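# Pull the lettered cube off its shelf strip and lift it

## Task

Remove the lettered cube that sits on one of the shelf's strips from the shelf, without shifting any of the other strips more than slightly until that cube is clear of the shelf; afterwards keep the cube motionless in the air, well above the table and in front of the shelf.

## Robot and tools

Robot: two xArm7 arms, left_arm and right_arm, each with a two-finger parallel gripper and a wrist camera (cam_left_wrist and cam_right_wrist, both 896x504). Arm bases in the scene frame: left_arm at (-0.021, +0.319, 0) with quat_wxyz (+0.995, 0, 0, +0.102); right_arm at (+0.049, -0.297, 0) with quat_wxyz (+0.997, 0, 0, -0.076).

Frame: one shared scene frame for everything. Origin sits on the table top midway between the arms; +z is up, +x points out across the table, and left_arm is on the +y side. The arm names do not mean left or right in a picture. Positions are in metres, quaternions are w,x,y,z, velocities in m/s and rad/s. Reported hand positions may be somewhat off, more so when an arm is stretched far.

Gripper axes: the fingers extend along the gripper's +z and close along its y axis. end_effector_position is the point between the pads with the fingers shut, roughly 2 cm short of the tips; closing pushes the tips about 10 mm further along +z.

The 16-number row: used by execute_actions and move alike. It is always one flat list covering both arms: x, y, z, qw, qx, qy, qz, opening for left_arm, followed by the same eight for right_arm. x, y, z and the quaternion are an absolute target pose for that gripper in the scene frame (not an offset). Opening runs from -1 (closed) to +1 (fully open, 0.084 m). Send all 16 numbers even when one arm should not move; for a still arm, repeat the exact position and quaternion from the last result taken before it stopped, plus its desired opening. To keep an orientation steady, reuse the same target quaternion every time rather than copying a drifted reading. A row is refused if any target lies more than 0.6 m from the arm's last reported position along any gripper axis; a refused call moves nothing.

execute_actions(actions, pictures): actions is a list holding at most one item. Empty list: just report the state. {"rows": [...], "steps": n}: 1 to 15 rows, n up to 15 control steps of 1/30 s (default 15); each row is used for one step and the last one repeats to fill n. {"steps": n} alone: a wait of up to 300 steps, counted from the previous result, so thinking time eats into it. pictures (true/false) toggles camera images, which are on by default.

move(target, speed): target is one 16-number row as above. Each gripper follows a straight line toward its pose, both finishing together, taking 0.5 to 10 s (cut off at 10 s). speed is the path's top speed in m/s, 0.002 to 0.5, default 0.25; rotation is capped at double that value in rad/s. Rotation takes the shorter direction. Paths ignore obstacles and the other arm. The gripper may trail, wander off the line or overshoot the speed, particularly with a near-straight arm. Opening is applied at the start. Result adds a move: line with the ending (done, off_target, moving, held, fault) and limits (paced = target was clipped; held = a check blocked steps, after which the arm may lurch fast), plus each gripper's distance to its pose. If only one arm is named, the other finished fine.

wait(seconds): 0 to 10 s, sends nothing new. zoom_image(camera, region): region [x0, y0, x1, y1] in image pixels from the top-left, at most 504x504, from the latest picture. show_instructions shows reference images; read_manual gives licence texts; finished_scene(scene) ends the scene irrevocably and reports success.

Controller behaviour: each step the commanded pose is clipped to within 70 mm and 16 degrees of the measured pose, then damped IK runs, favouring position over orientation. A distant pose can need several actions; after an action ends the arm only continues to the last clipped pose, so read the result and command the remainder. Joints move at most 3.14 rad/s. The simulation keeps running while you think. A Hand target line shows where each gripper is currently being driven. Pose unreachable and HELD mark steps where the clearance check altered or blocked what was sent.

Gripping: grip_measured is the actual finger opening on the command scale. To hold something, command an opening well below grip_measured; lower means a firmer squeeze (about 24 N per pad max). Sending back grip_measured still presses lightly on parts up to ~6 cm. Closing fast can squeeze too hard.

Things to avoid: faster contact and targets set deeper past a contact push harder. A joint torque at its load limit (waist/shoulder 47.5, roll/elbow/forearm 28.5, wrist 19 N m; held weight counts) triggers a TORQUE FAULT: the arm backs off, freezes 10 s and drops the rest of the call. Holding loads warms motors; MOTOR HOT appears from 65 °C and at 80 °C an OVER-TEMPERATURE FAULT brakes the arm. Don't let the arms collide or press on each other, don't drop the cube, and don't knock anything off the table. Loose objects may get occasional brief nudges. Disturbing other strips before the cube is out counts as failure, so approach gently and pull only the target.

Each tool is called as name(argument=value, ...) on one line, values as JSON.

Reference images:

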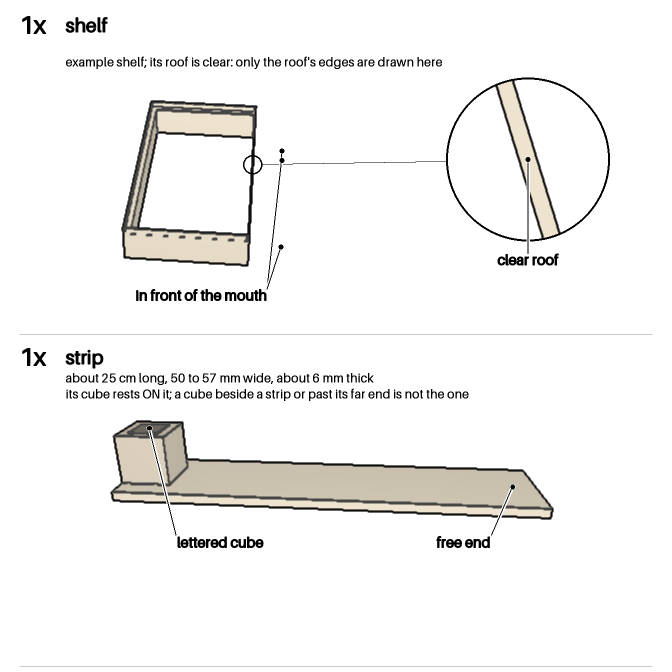

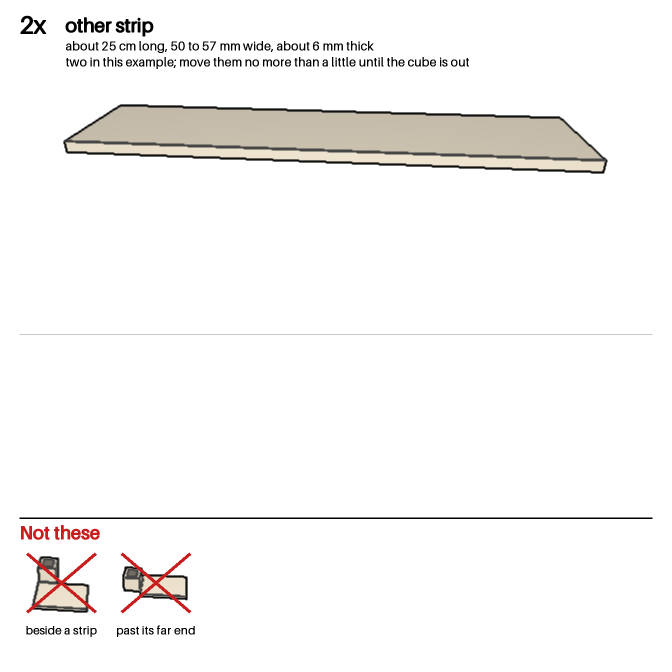

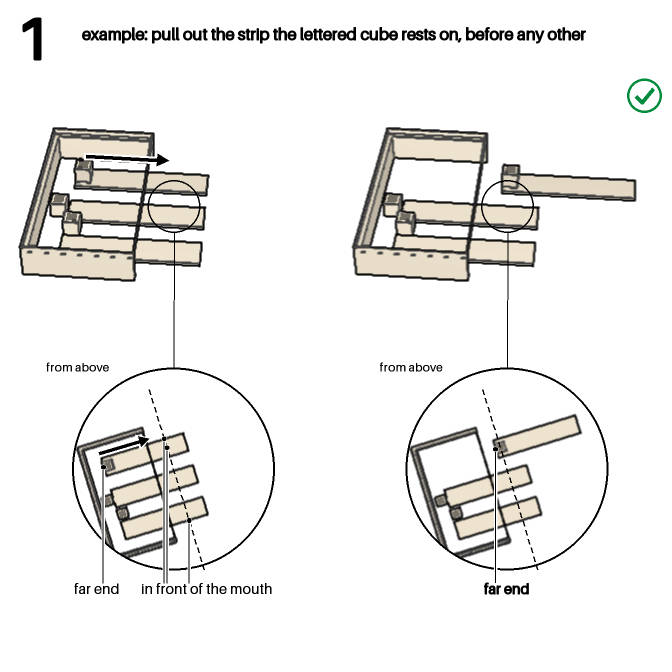

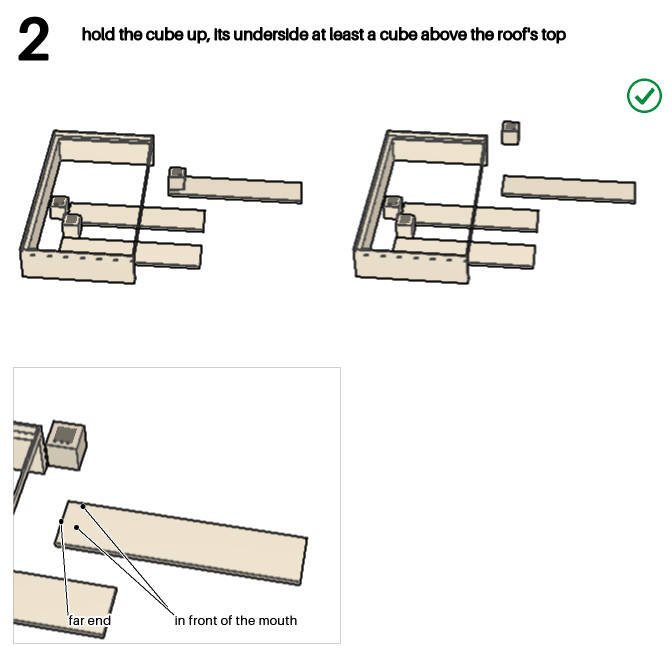

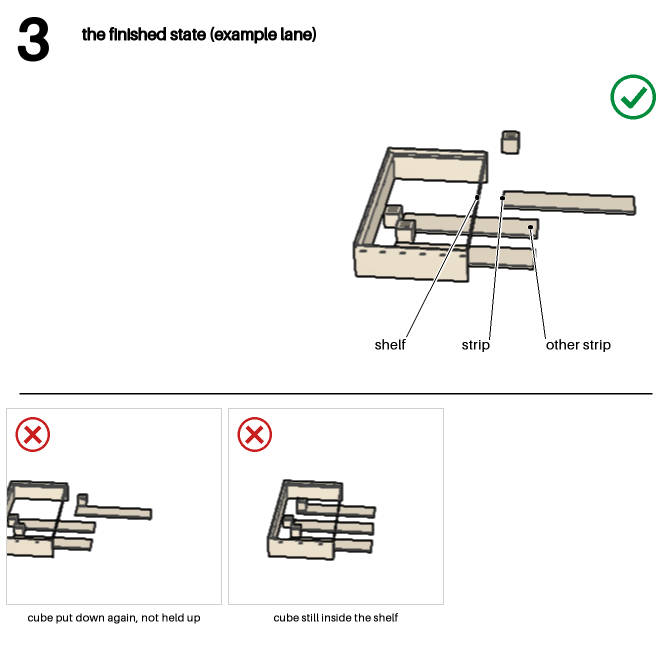

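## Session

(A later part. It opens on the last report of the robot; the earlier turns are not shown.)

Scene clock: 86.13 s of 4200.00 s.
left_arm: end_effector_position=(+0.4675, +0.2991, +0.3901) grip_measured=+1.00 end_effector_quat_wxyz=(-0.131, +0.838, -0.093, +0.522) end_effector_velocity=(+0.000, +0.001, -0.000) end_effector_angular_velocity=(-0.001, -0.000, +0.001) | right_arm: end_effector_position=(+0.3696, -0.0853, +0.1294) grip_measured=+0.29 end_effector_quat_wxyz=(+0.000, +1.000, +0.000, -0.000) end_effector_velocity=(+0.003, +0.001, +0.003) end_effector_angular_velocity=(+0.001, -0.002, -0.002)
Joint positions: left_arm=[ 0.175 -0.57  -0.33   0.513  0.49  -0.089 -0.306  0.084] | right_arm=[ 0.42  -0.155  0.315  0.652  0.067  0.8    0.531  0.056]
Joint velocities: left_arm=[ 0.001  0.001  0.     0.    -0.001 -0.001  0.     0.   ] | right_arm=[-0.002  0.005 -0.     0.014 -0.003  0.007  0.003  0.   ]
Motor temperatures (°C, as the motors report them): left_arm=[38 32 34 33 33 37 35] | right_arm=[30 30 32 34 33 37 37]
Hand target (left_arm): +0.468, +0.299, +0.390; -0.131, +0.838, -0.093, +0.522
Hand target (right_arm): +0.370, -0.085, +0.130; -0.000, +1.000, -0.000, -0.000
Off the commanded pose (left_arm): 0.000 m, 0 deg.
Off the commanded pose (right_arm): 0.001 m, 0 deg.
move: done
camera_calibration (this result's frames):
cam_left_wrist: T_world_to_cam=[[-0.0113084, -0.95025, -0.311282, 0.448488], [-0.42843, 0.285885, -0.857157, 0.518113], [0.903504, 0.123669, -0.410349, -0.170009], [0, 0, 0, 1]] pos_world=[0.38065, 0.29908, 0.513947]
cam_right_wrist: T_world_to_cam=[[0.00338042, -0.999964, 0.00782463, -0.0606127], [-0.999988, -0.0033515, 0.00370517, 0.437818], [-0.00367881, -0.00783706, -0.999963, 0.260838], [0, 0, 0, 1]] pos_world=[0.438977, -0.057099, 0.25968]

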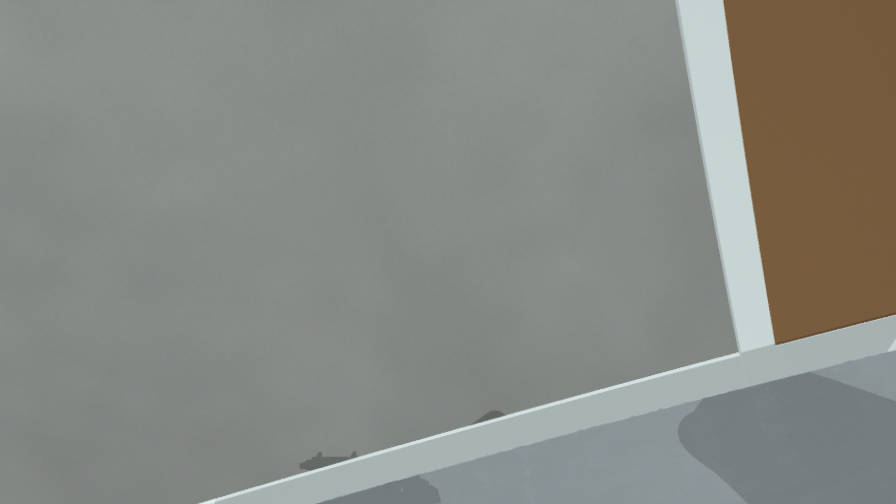

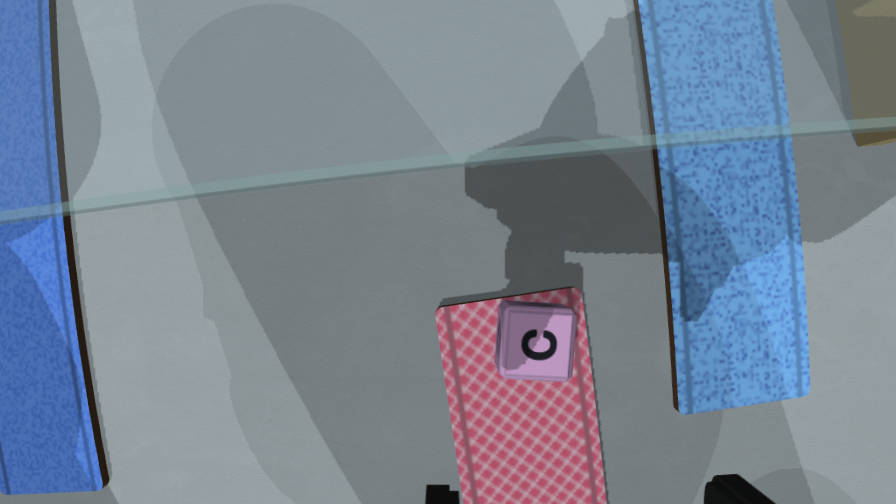

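move(target=[0.4675,0.2991,0.3901,-0.131,0.838,-0.093,0.522,1, 0.408,-0.0853,0.075,0,0.9997,-0.026,0,0.3], speed=0.1)

move(target=[0.4675,0.2991,0.3901,-0.131,0.838,-0.093,0.522,1, 0.408,-0.0853,0.031,0,0.9997,-0.026,0,0.3], speed=0.05)

move(target=[0.4675,0.2991,0.3901,-0.131,0.838,-0.093,0.522,1, 0.408,-0.0853,0.031,0,0.9997,-0.026,0,-0.75], speed=0.05)

Scene clock: 104.13 s of 4200.00 s.
left_arm: end_effector_position=(+0.4675, +0.2991, +0.3901) grip_measured=+1.00 end_effector_quat_wxyz=(-0.131, +0.838, -0.093, +0.522) end_effector_velocity=(-0.000, -0.001, +0.001) end_effector_angular_velocity=(-0.002, -0.002, -0.001) | right_arm: end_effector_position=(+0.4080, -0.0851, +0.0752) grip_measured=+0.29 end_effector_quat_wxyz=(-0.000, +1.000, -0.026, +0.000) end_effector_velocity=(+0.000, -0.001, -0.001) end_effector_angular_velocity=(-0.001, +0.001, -0.002)
Joint positions: left_arm=[ 0.175 -0.57  -0.33   0.513  0.49  -0.089 -0.306  0.084] | right_arm=[ 0.388  0.078  0.297  0.714 -0.037  0.639  0.612  0.056]
Joint velocities: left_arm=[-0.002 -0.002  0.001 -0.    -0.002  0.    -0.    -0.   ] | right_arm=[-0.001  0.005 -0.001  0.001 -0.003 -0.002  0.002 -0.   ]
Motor temperatures (°C, as the motors report them): left_arm=[38 32 34 33 33 37 35] | right_arm=[30 30 32 34 33 37 37]
Hand target (left_arm): +0.467, +0.299, +0.390; -0.131, +0.838, -0.093, +0.522
Hand target (right_arm): +0.408, -0.085, +0.075; -0.000, +1.000, -0.026, -0.000
Off the commanded pose (left_arm): 0.000 m, 0 deg.
Off the commanded pose (right_arm): 0.000 m, 0 deg.
After step 90, 13.90 s passed at rest.
move: done
camera_calibration (this result's frames):
cam_left_wrist: T_world_to_cam=[[-0.0113084, -0.95025, -0.311282, 0.448488], [-0.42843, 0.285885, -0.857157, 0.518113], [0.903504, 0.123669, -0.410349, -0.170009], [0, 0, 0, 1]] pos_world=[0.38065, 0.29908, 0.513947]
cam_right_wrist: T_world_to_cam=[[-0.0487462, -0.998787, 0.00691553, -0.0387126], [-0.998807, 0.0487651, 0.00259654, 0.480383], [-0.00293063, -0.00678071, -0.999973, 0.206576], [0, 0, 0, 1]] pos_world=[0.478528, -0.0606909, 0.205591]

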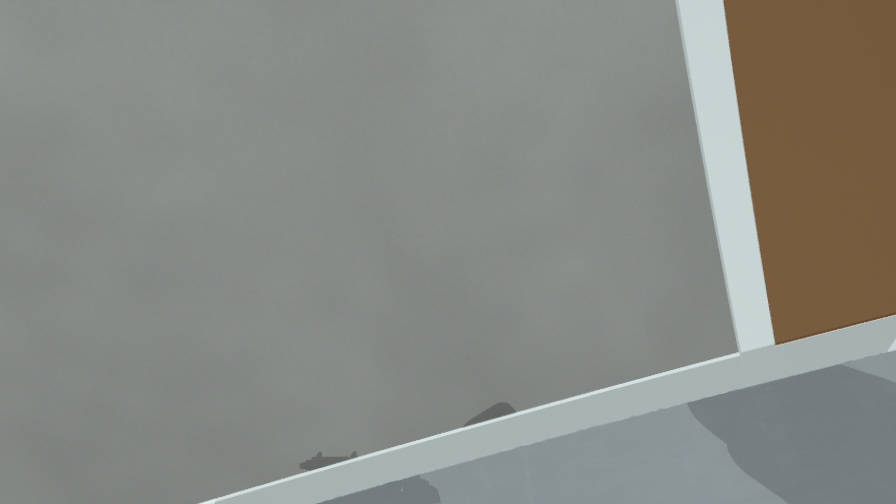

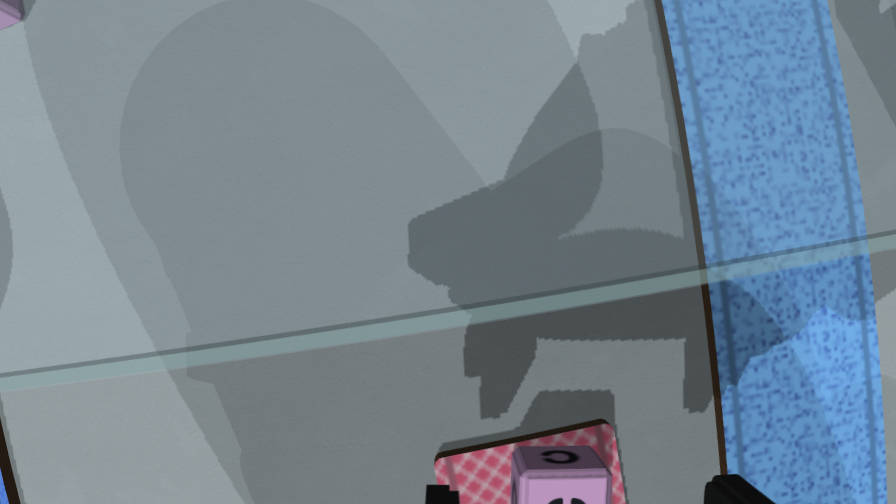

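Scene clock: 105.37 s of 4200.00 s.
left_arm: end_effector_position=(+0.4675, +0.2991, +0.3901) grip_measured=+1.00 end_effector_quat_wxyz=(-0.131, +0.838, -0.093, +0.522) end_effector_velocity=(-0.000, -0.001, -0.000) end_effector_angular_velocity=(+0.001, +0.001, -0.002) | right_arm: end_effector_position=(+0.4081, -0.0852, +0.0312) grip_measured=+0.29 end_effector_quat_wxyz=(-0.000, +1.000, -0.026, +0.000) end_effector_velocity=(+0.001, -0.000, -0.001) end_effector_angular_velocity=(-0.000, -0.002, -0.000)
Joint positions: left_arm=[ 0.175 -0.57  -0.33   0.513  0.49  -0.089 -0.306  0.084] | right_arm=[ 0.398  0.199  0.277  0.697 -0.111  0.508  0.666  0.056]
Joint velocities: left_arm=[-0.002  0.    -0.     0.     0.001  0.001  0.    -0.   ] | right_arm=[ 0.001  0.002 -0.002 -0.    -0.003 -0.004  0.002  0.   ]
Motor temperatures (°C, as the motors report them): left_arm=[38 32 34 33 33 37 35] | right_arm=[30 30 32 34 33 37 37]
Hand target (left_arm): +0.467, +0.299, +0.390; -0.131, +0.838, -0.093, +0.522
Hand target (right_arm): +0.408, -0.085, +0.031; -0.000, +1.000, -0.026, -0.000
Off the commanded pose (left_arm): 0.000 m, 0 deg.
Off the commanded pose (right_arm): 0.000 m, 0 deg.
move: done
camera_calibration (this result's frames):
cam_left_wrist: T_world_to_cam=[[-0.0113084, -0.95025, -0.311282, 0.448488], [-0.42843, 0.285885, -0.857157, 0.518113], [0.903504, 0.123669, -0.410349, -0.170009], [0, 0, 0, 1]] pos_world=[0.38065, 0.29908, 0.513947]
cam_right_wrist: T_world_to_cam=[[-0.0490266, -0.998771, 0.00727365, -0.0383324], [-0.998793, 0.0490466, 0.0025946, 0.480645], [-0.00294816, -0.00713767, -0.99997, 0.162563], [0, 0, 0, 1]] pos_world=[0.478665, -0.060699, 0.16159]

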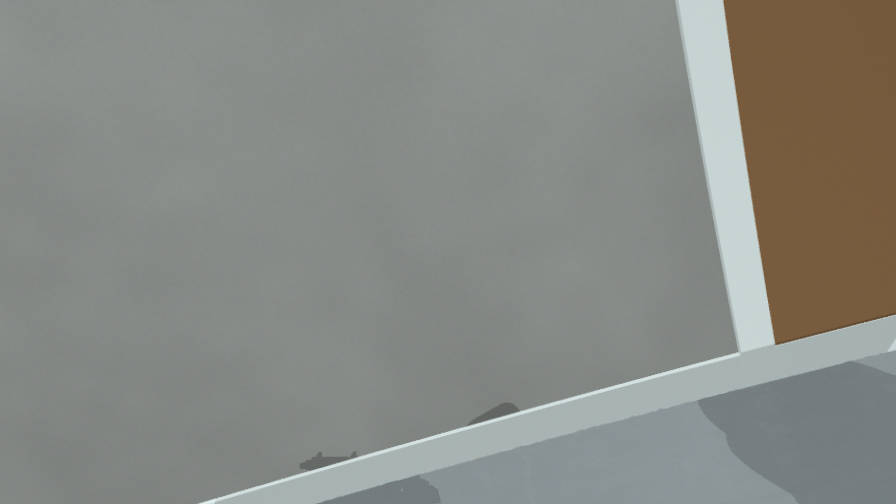

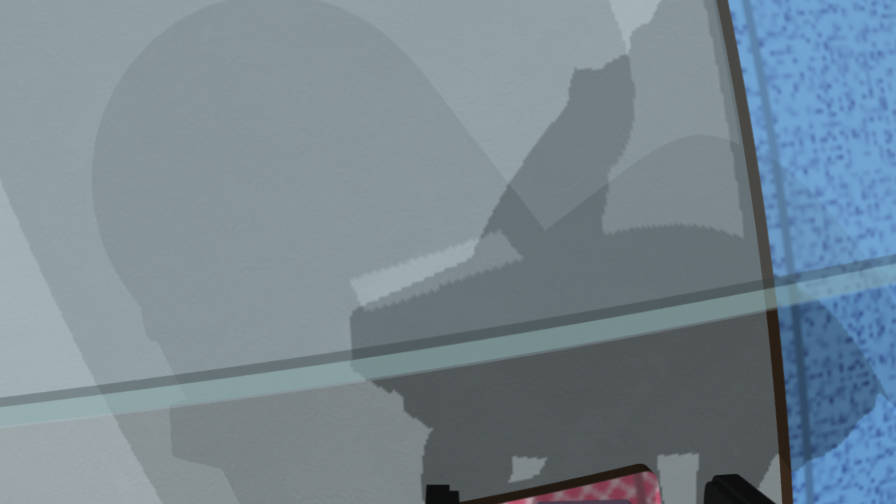

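Scene clock: 106.07 s of 4200.00 s.
left_arm: end_effector_position=(+0.4675, +0.2991, +0.3901) grip_measured=+1.00 end_effector_quat_wxyz=(-0.131, +0.838, -0.093, +0.522) end_effector_velocity=(-0.000, -0.002, -0.000) end_effector_angular_velocity=(-0.000, -0.000, -0.003) | right_arm: end_effector_position=(+0.4081, -0.0852, +0.0312) grip_measured=-0.44 end_effector_quat_wxyz=(-0.000, +1.000, -0.026, +0.000) end_effector_velocity=(+0.000, -0.000, -0.000) end_effector_angular_velocity=(+0.000, -0.000, -0.001)
Joint positions: left_arm=[ 0.175 -0.57  -0.33   0.513  0.49  -0.089 -0.306  0.084] | right_arm=[ 0.398  0.199  0.277  0.698 -0.111  0.508  0.666  0.025]
Joint velocities: left_arm=[-0.003 -0.    -0.001 -0.     0.    -0.    -0.001 -0.   ] | right_arm=[-0.001  0.     0.    -0.    -0.    -0.001  0.    -0.   ]
Motor temperatures (°C, as the motors report them): left_arm=[38 32 34 33 33 37 35] | right_arm=[30 30 32 34 33 37 37]
Hand target (left_arm): +0.468, +0.299, +0.390; -0.131, +0.838, -0.093, +0.522
Hand target (right_arm): +0.408, -0.085, +0.031; -0.000, +1.000, -0.026, -0.000
Off the commanded pose (left_arm): 0.000 m, 0 deg.
Off the commanded pose (right_arm): 0.000 m, 0 deg.
move: done
camera_calibration (this result's frames):
cam_left_wrist: T_world_to_cam=[[-0.0113083, -0.95025, -0.311282, 0.448488], [-0.42843, 0.285885, -0.857157, 0.518113], [0.903504, 0.123669, -0.410349, -0.170009], [0, 0, 0, 1]] pos_world=[0.38065, 0.29908, 0.513947]
cam_right_wrist: T_world_to_cam=[[-0.0489059, -0.998775, 0.00756818, -0.0384037], [-0.998799, 0.0489259, 0.00247826, 0.480695], [-0.0028455, -0.00743789, -0.999968, 0.162456], [0, 0, 0, 1]] pos_world=[0.478702, -0.0606668, 0.16155]

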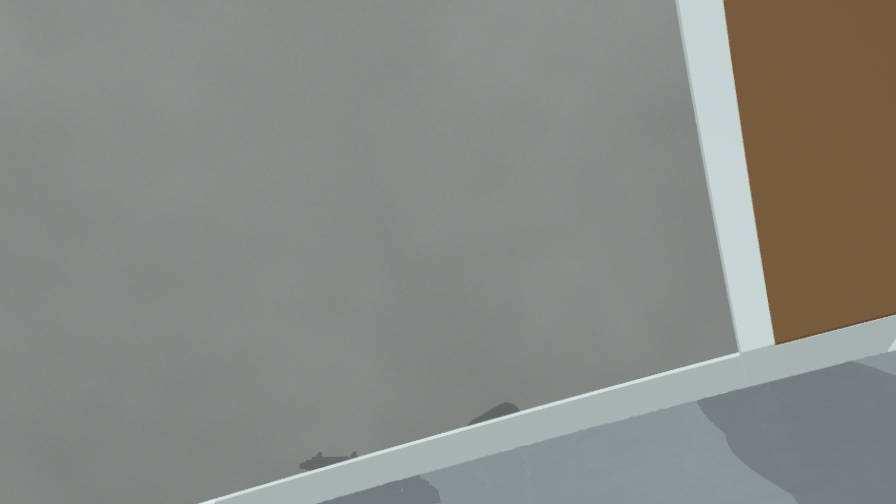

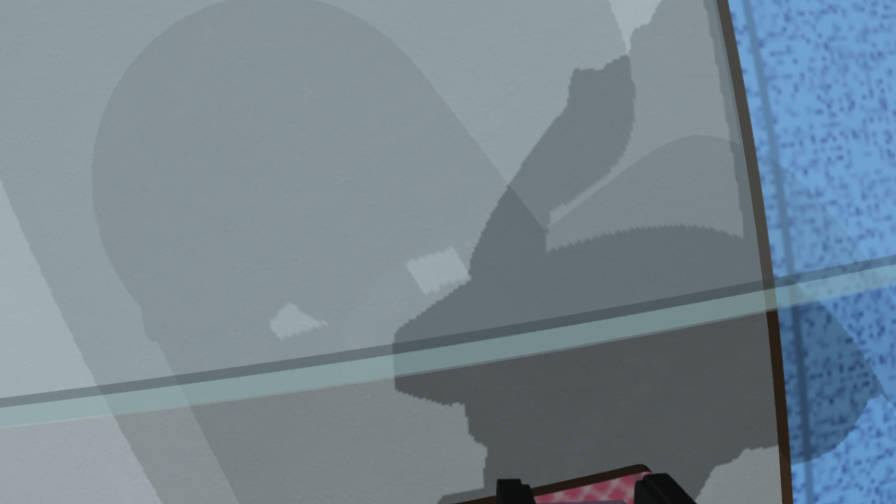

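move(target=[0.4675,0.2991,0.3901,-0.131,0.838,-0.093,0.522,1, 0.39,-0.0853,0.2,0,0.9997,-0.026,0,-0.75], speed=0.12)

Scene clock: 111.90 s of 4200.00 s.
left_arm: end_effector_position=(+0.4675, +0.2991, +0.3901) grip_measured=+1.00 end_effector_quat_wxyz=(-0.131, +0.838, -0.093, +0.522) end_effector_velocity=(+0.000, -0.001, -0.001) end_effector_angular_velocity=(+0.001, +0.001, -0.001) | right_arm: end_effector_position=(+0.3900, -0.0856, +0.1995) grip_measured=-0.44 end_effector_quat_wxyz=(+0.001, +1.000, -0.026, -0.000) end_effector_velocity=(+0.000, +0.001, +0.003) end_effector_angular_velocity=(+0.001, -0.002, +0.000)
Joint positions: left_arm=[ 0.175 -0.57  -0.33   0.513  0.49  -0.089 -0.306  0.084] | right_arm=[ 0.399 -0.209  0.294  0.82   0.07   1.023  0.55   0.025]
Joint velocities: left_arm=[-0.001  0.001 -0.001 -0.    -0.     0.     0.001 -0.   ] | right_arm=[-0.    -0.004  0.     0.006  0.001  0.007 -0.     0.   ]
Motor temperatures (°C, as the motors report them): left_arm=[38 32 34 33 33 37 35] | right_arm=[30 30 32 34 33 37 37]
Hand target (left_arm): +0.468, +0.299, +0.390; -0.131, +0.838, -0.093, +0.522
Hand target (right_arm): +0.390, -0.085, +0.200; +0.001, +1.000, -0.026, +0.000
Off the commanded pose (left_arm): 0.000 m, 0 deg.
Off the commanded pose (right_arm): 0.001 m, 0 deg.
After step 90, 1.03 s passed at rest.
move: done
camera_calibration (this result's frames):
cam_left_wrist: T_world_to_cam=[[-0.0113083, -0.95025, -0.311282, 0.448488], [-0.42843, 0.285885, -0.857157, 0.518113], [0.903504, 0.123669, -0.410349, -0.170009], [0, 0, 0, 1]] pos_world=[0.38065, 0.29908, 0.513947]
cam_right_wrist: T_world_to_cam=[[-0.0490911, -0.99875, 0.00939722, -0.0412574], [-0.998786, 0.0491269, 0.00361555, 0.461967], [-0.00407269, -0.00920832, -0.999949, 0.331033], [0, 0, 0, 1]] pos_world=[0.460729, -0.0608526, 0.329734]

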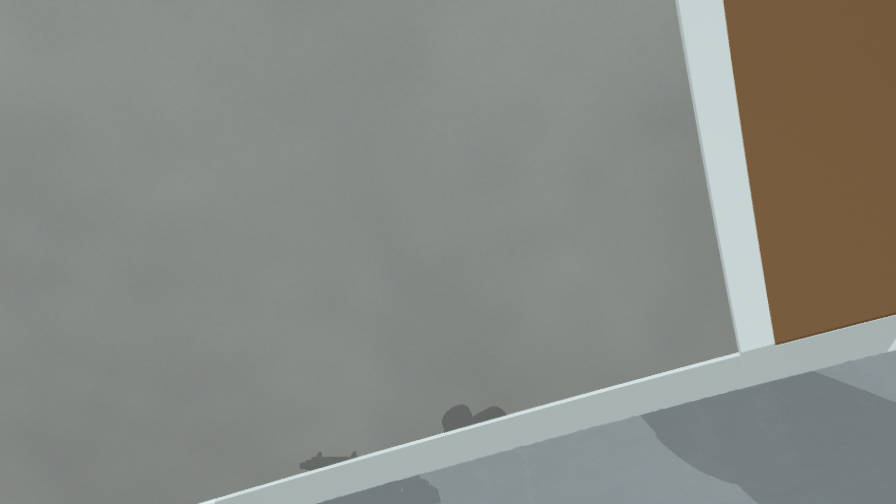

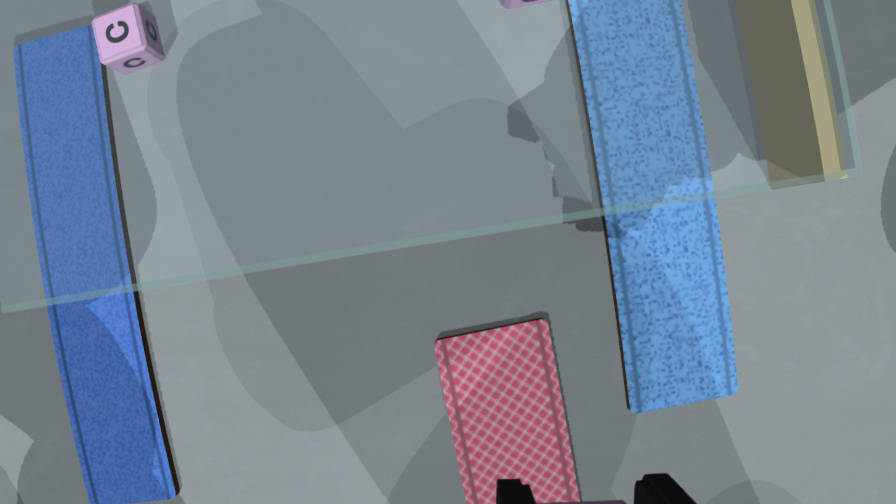

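finished_scene(scene=1)

The scene is finished: the task was done.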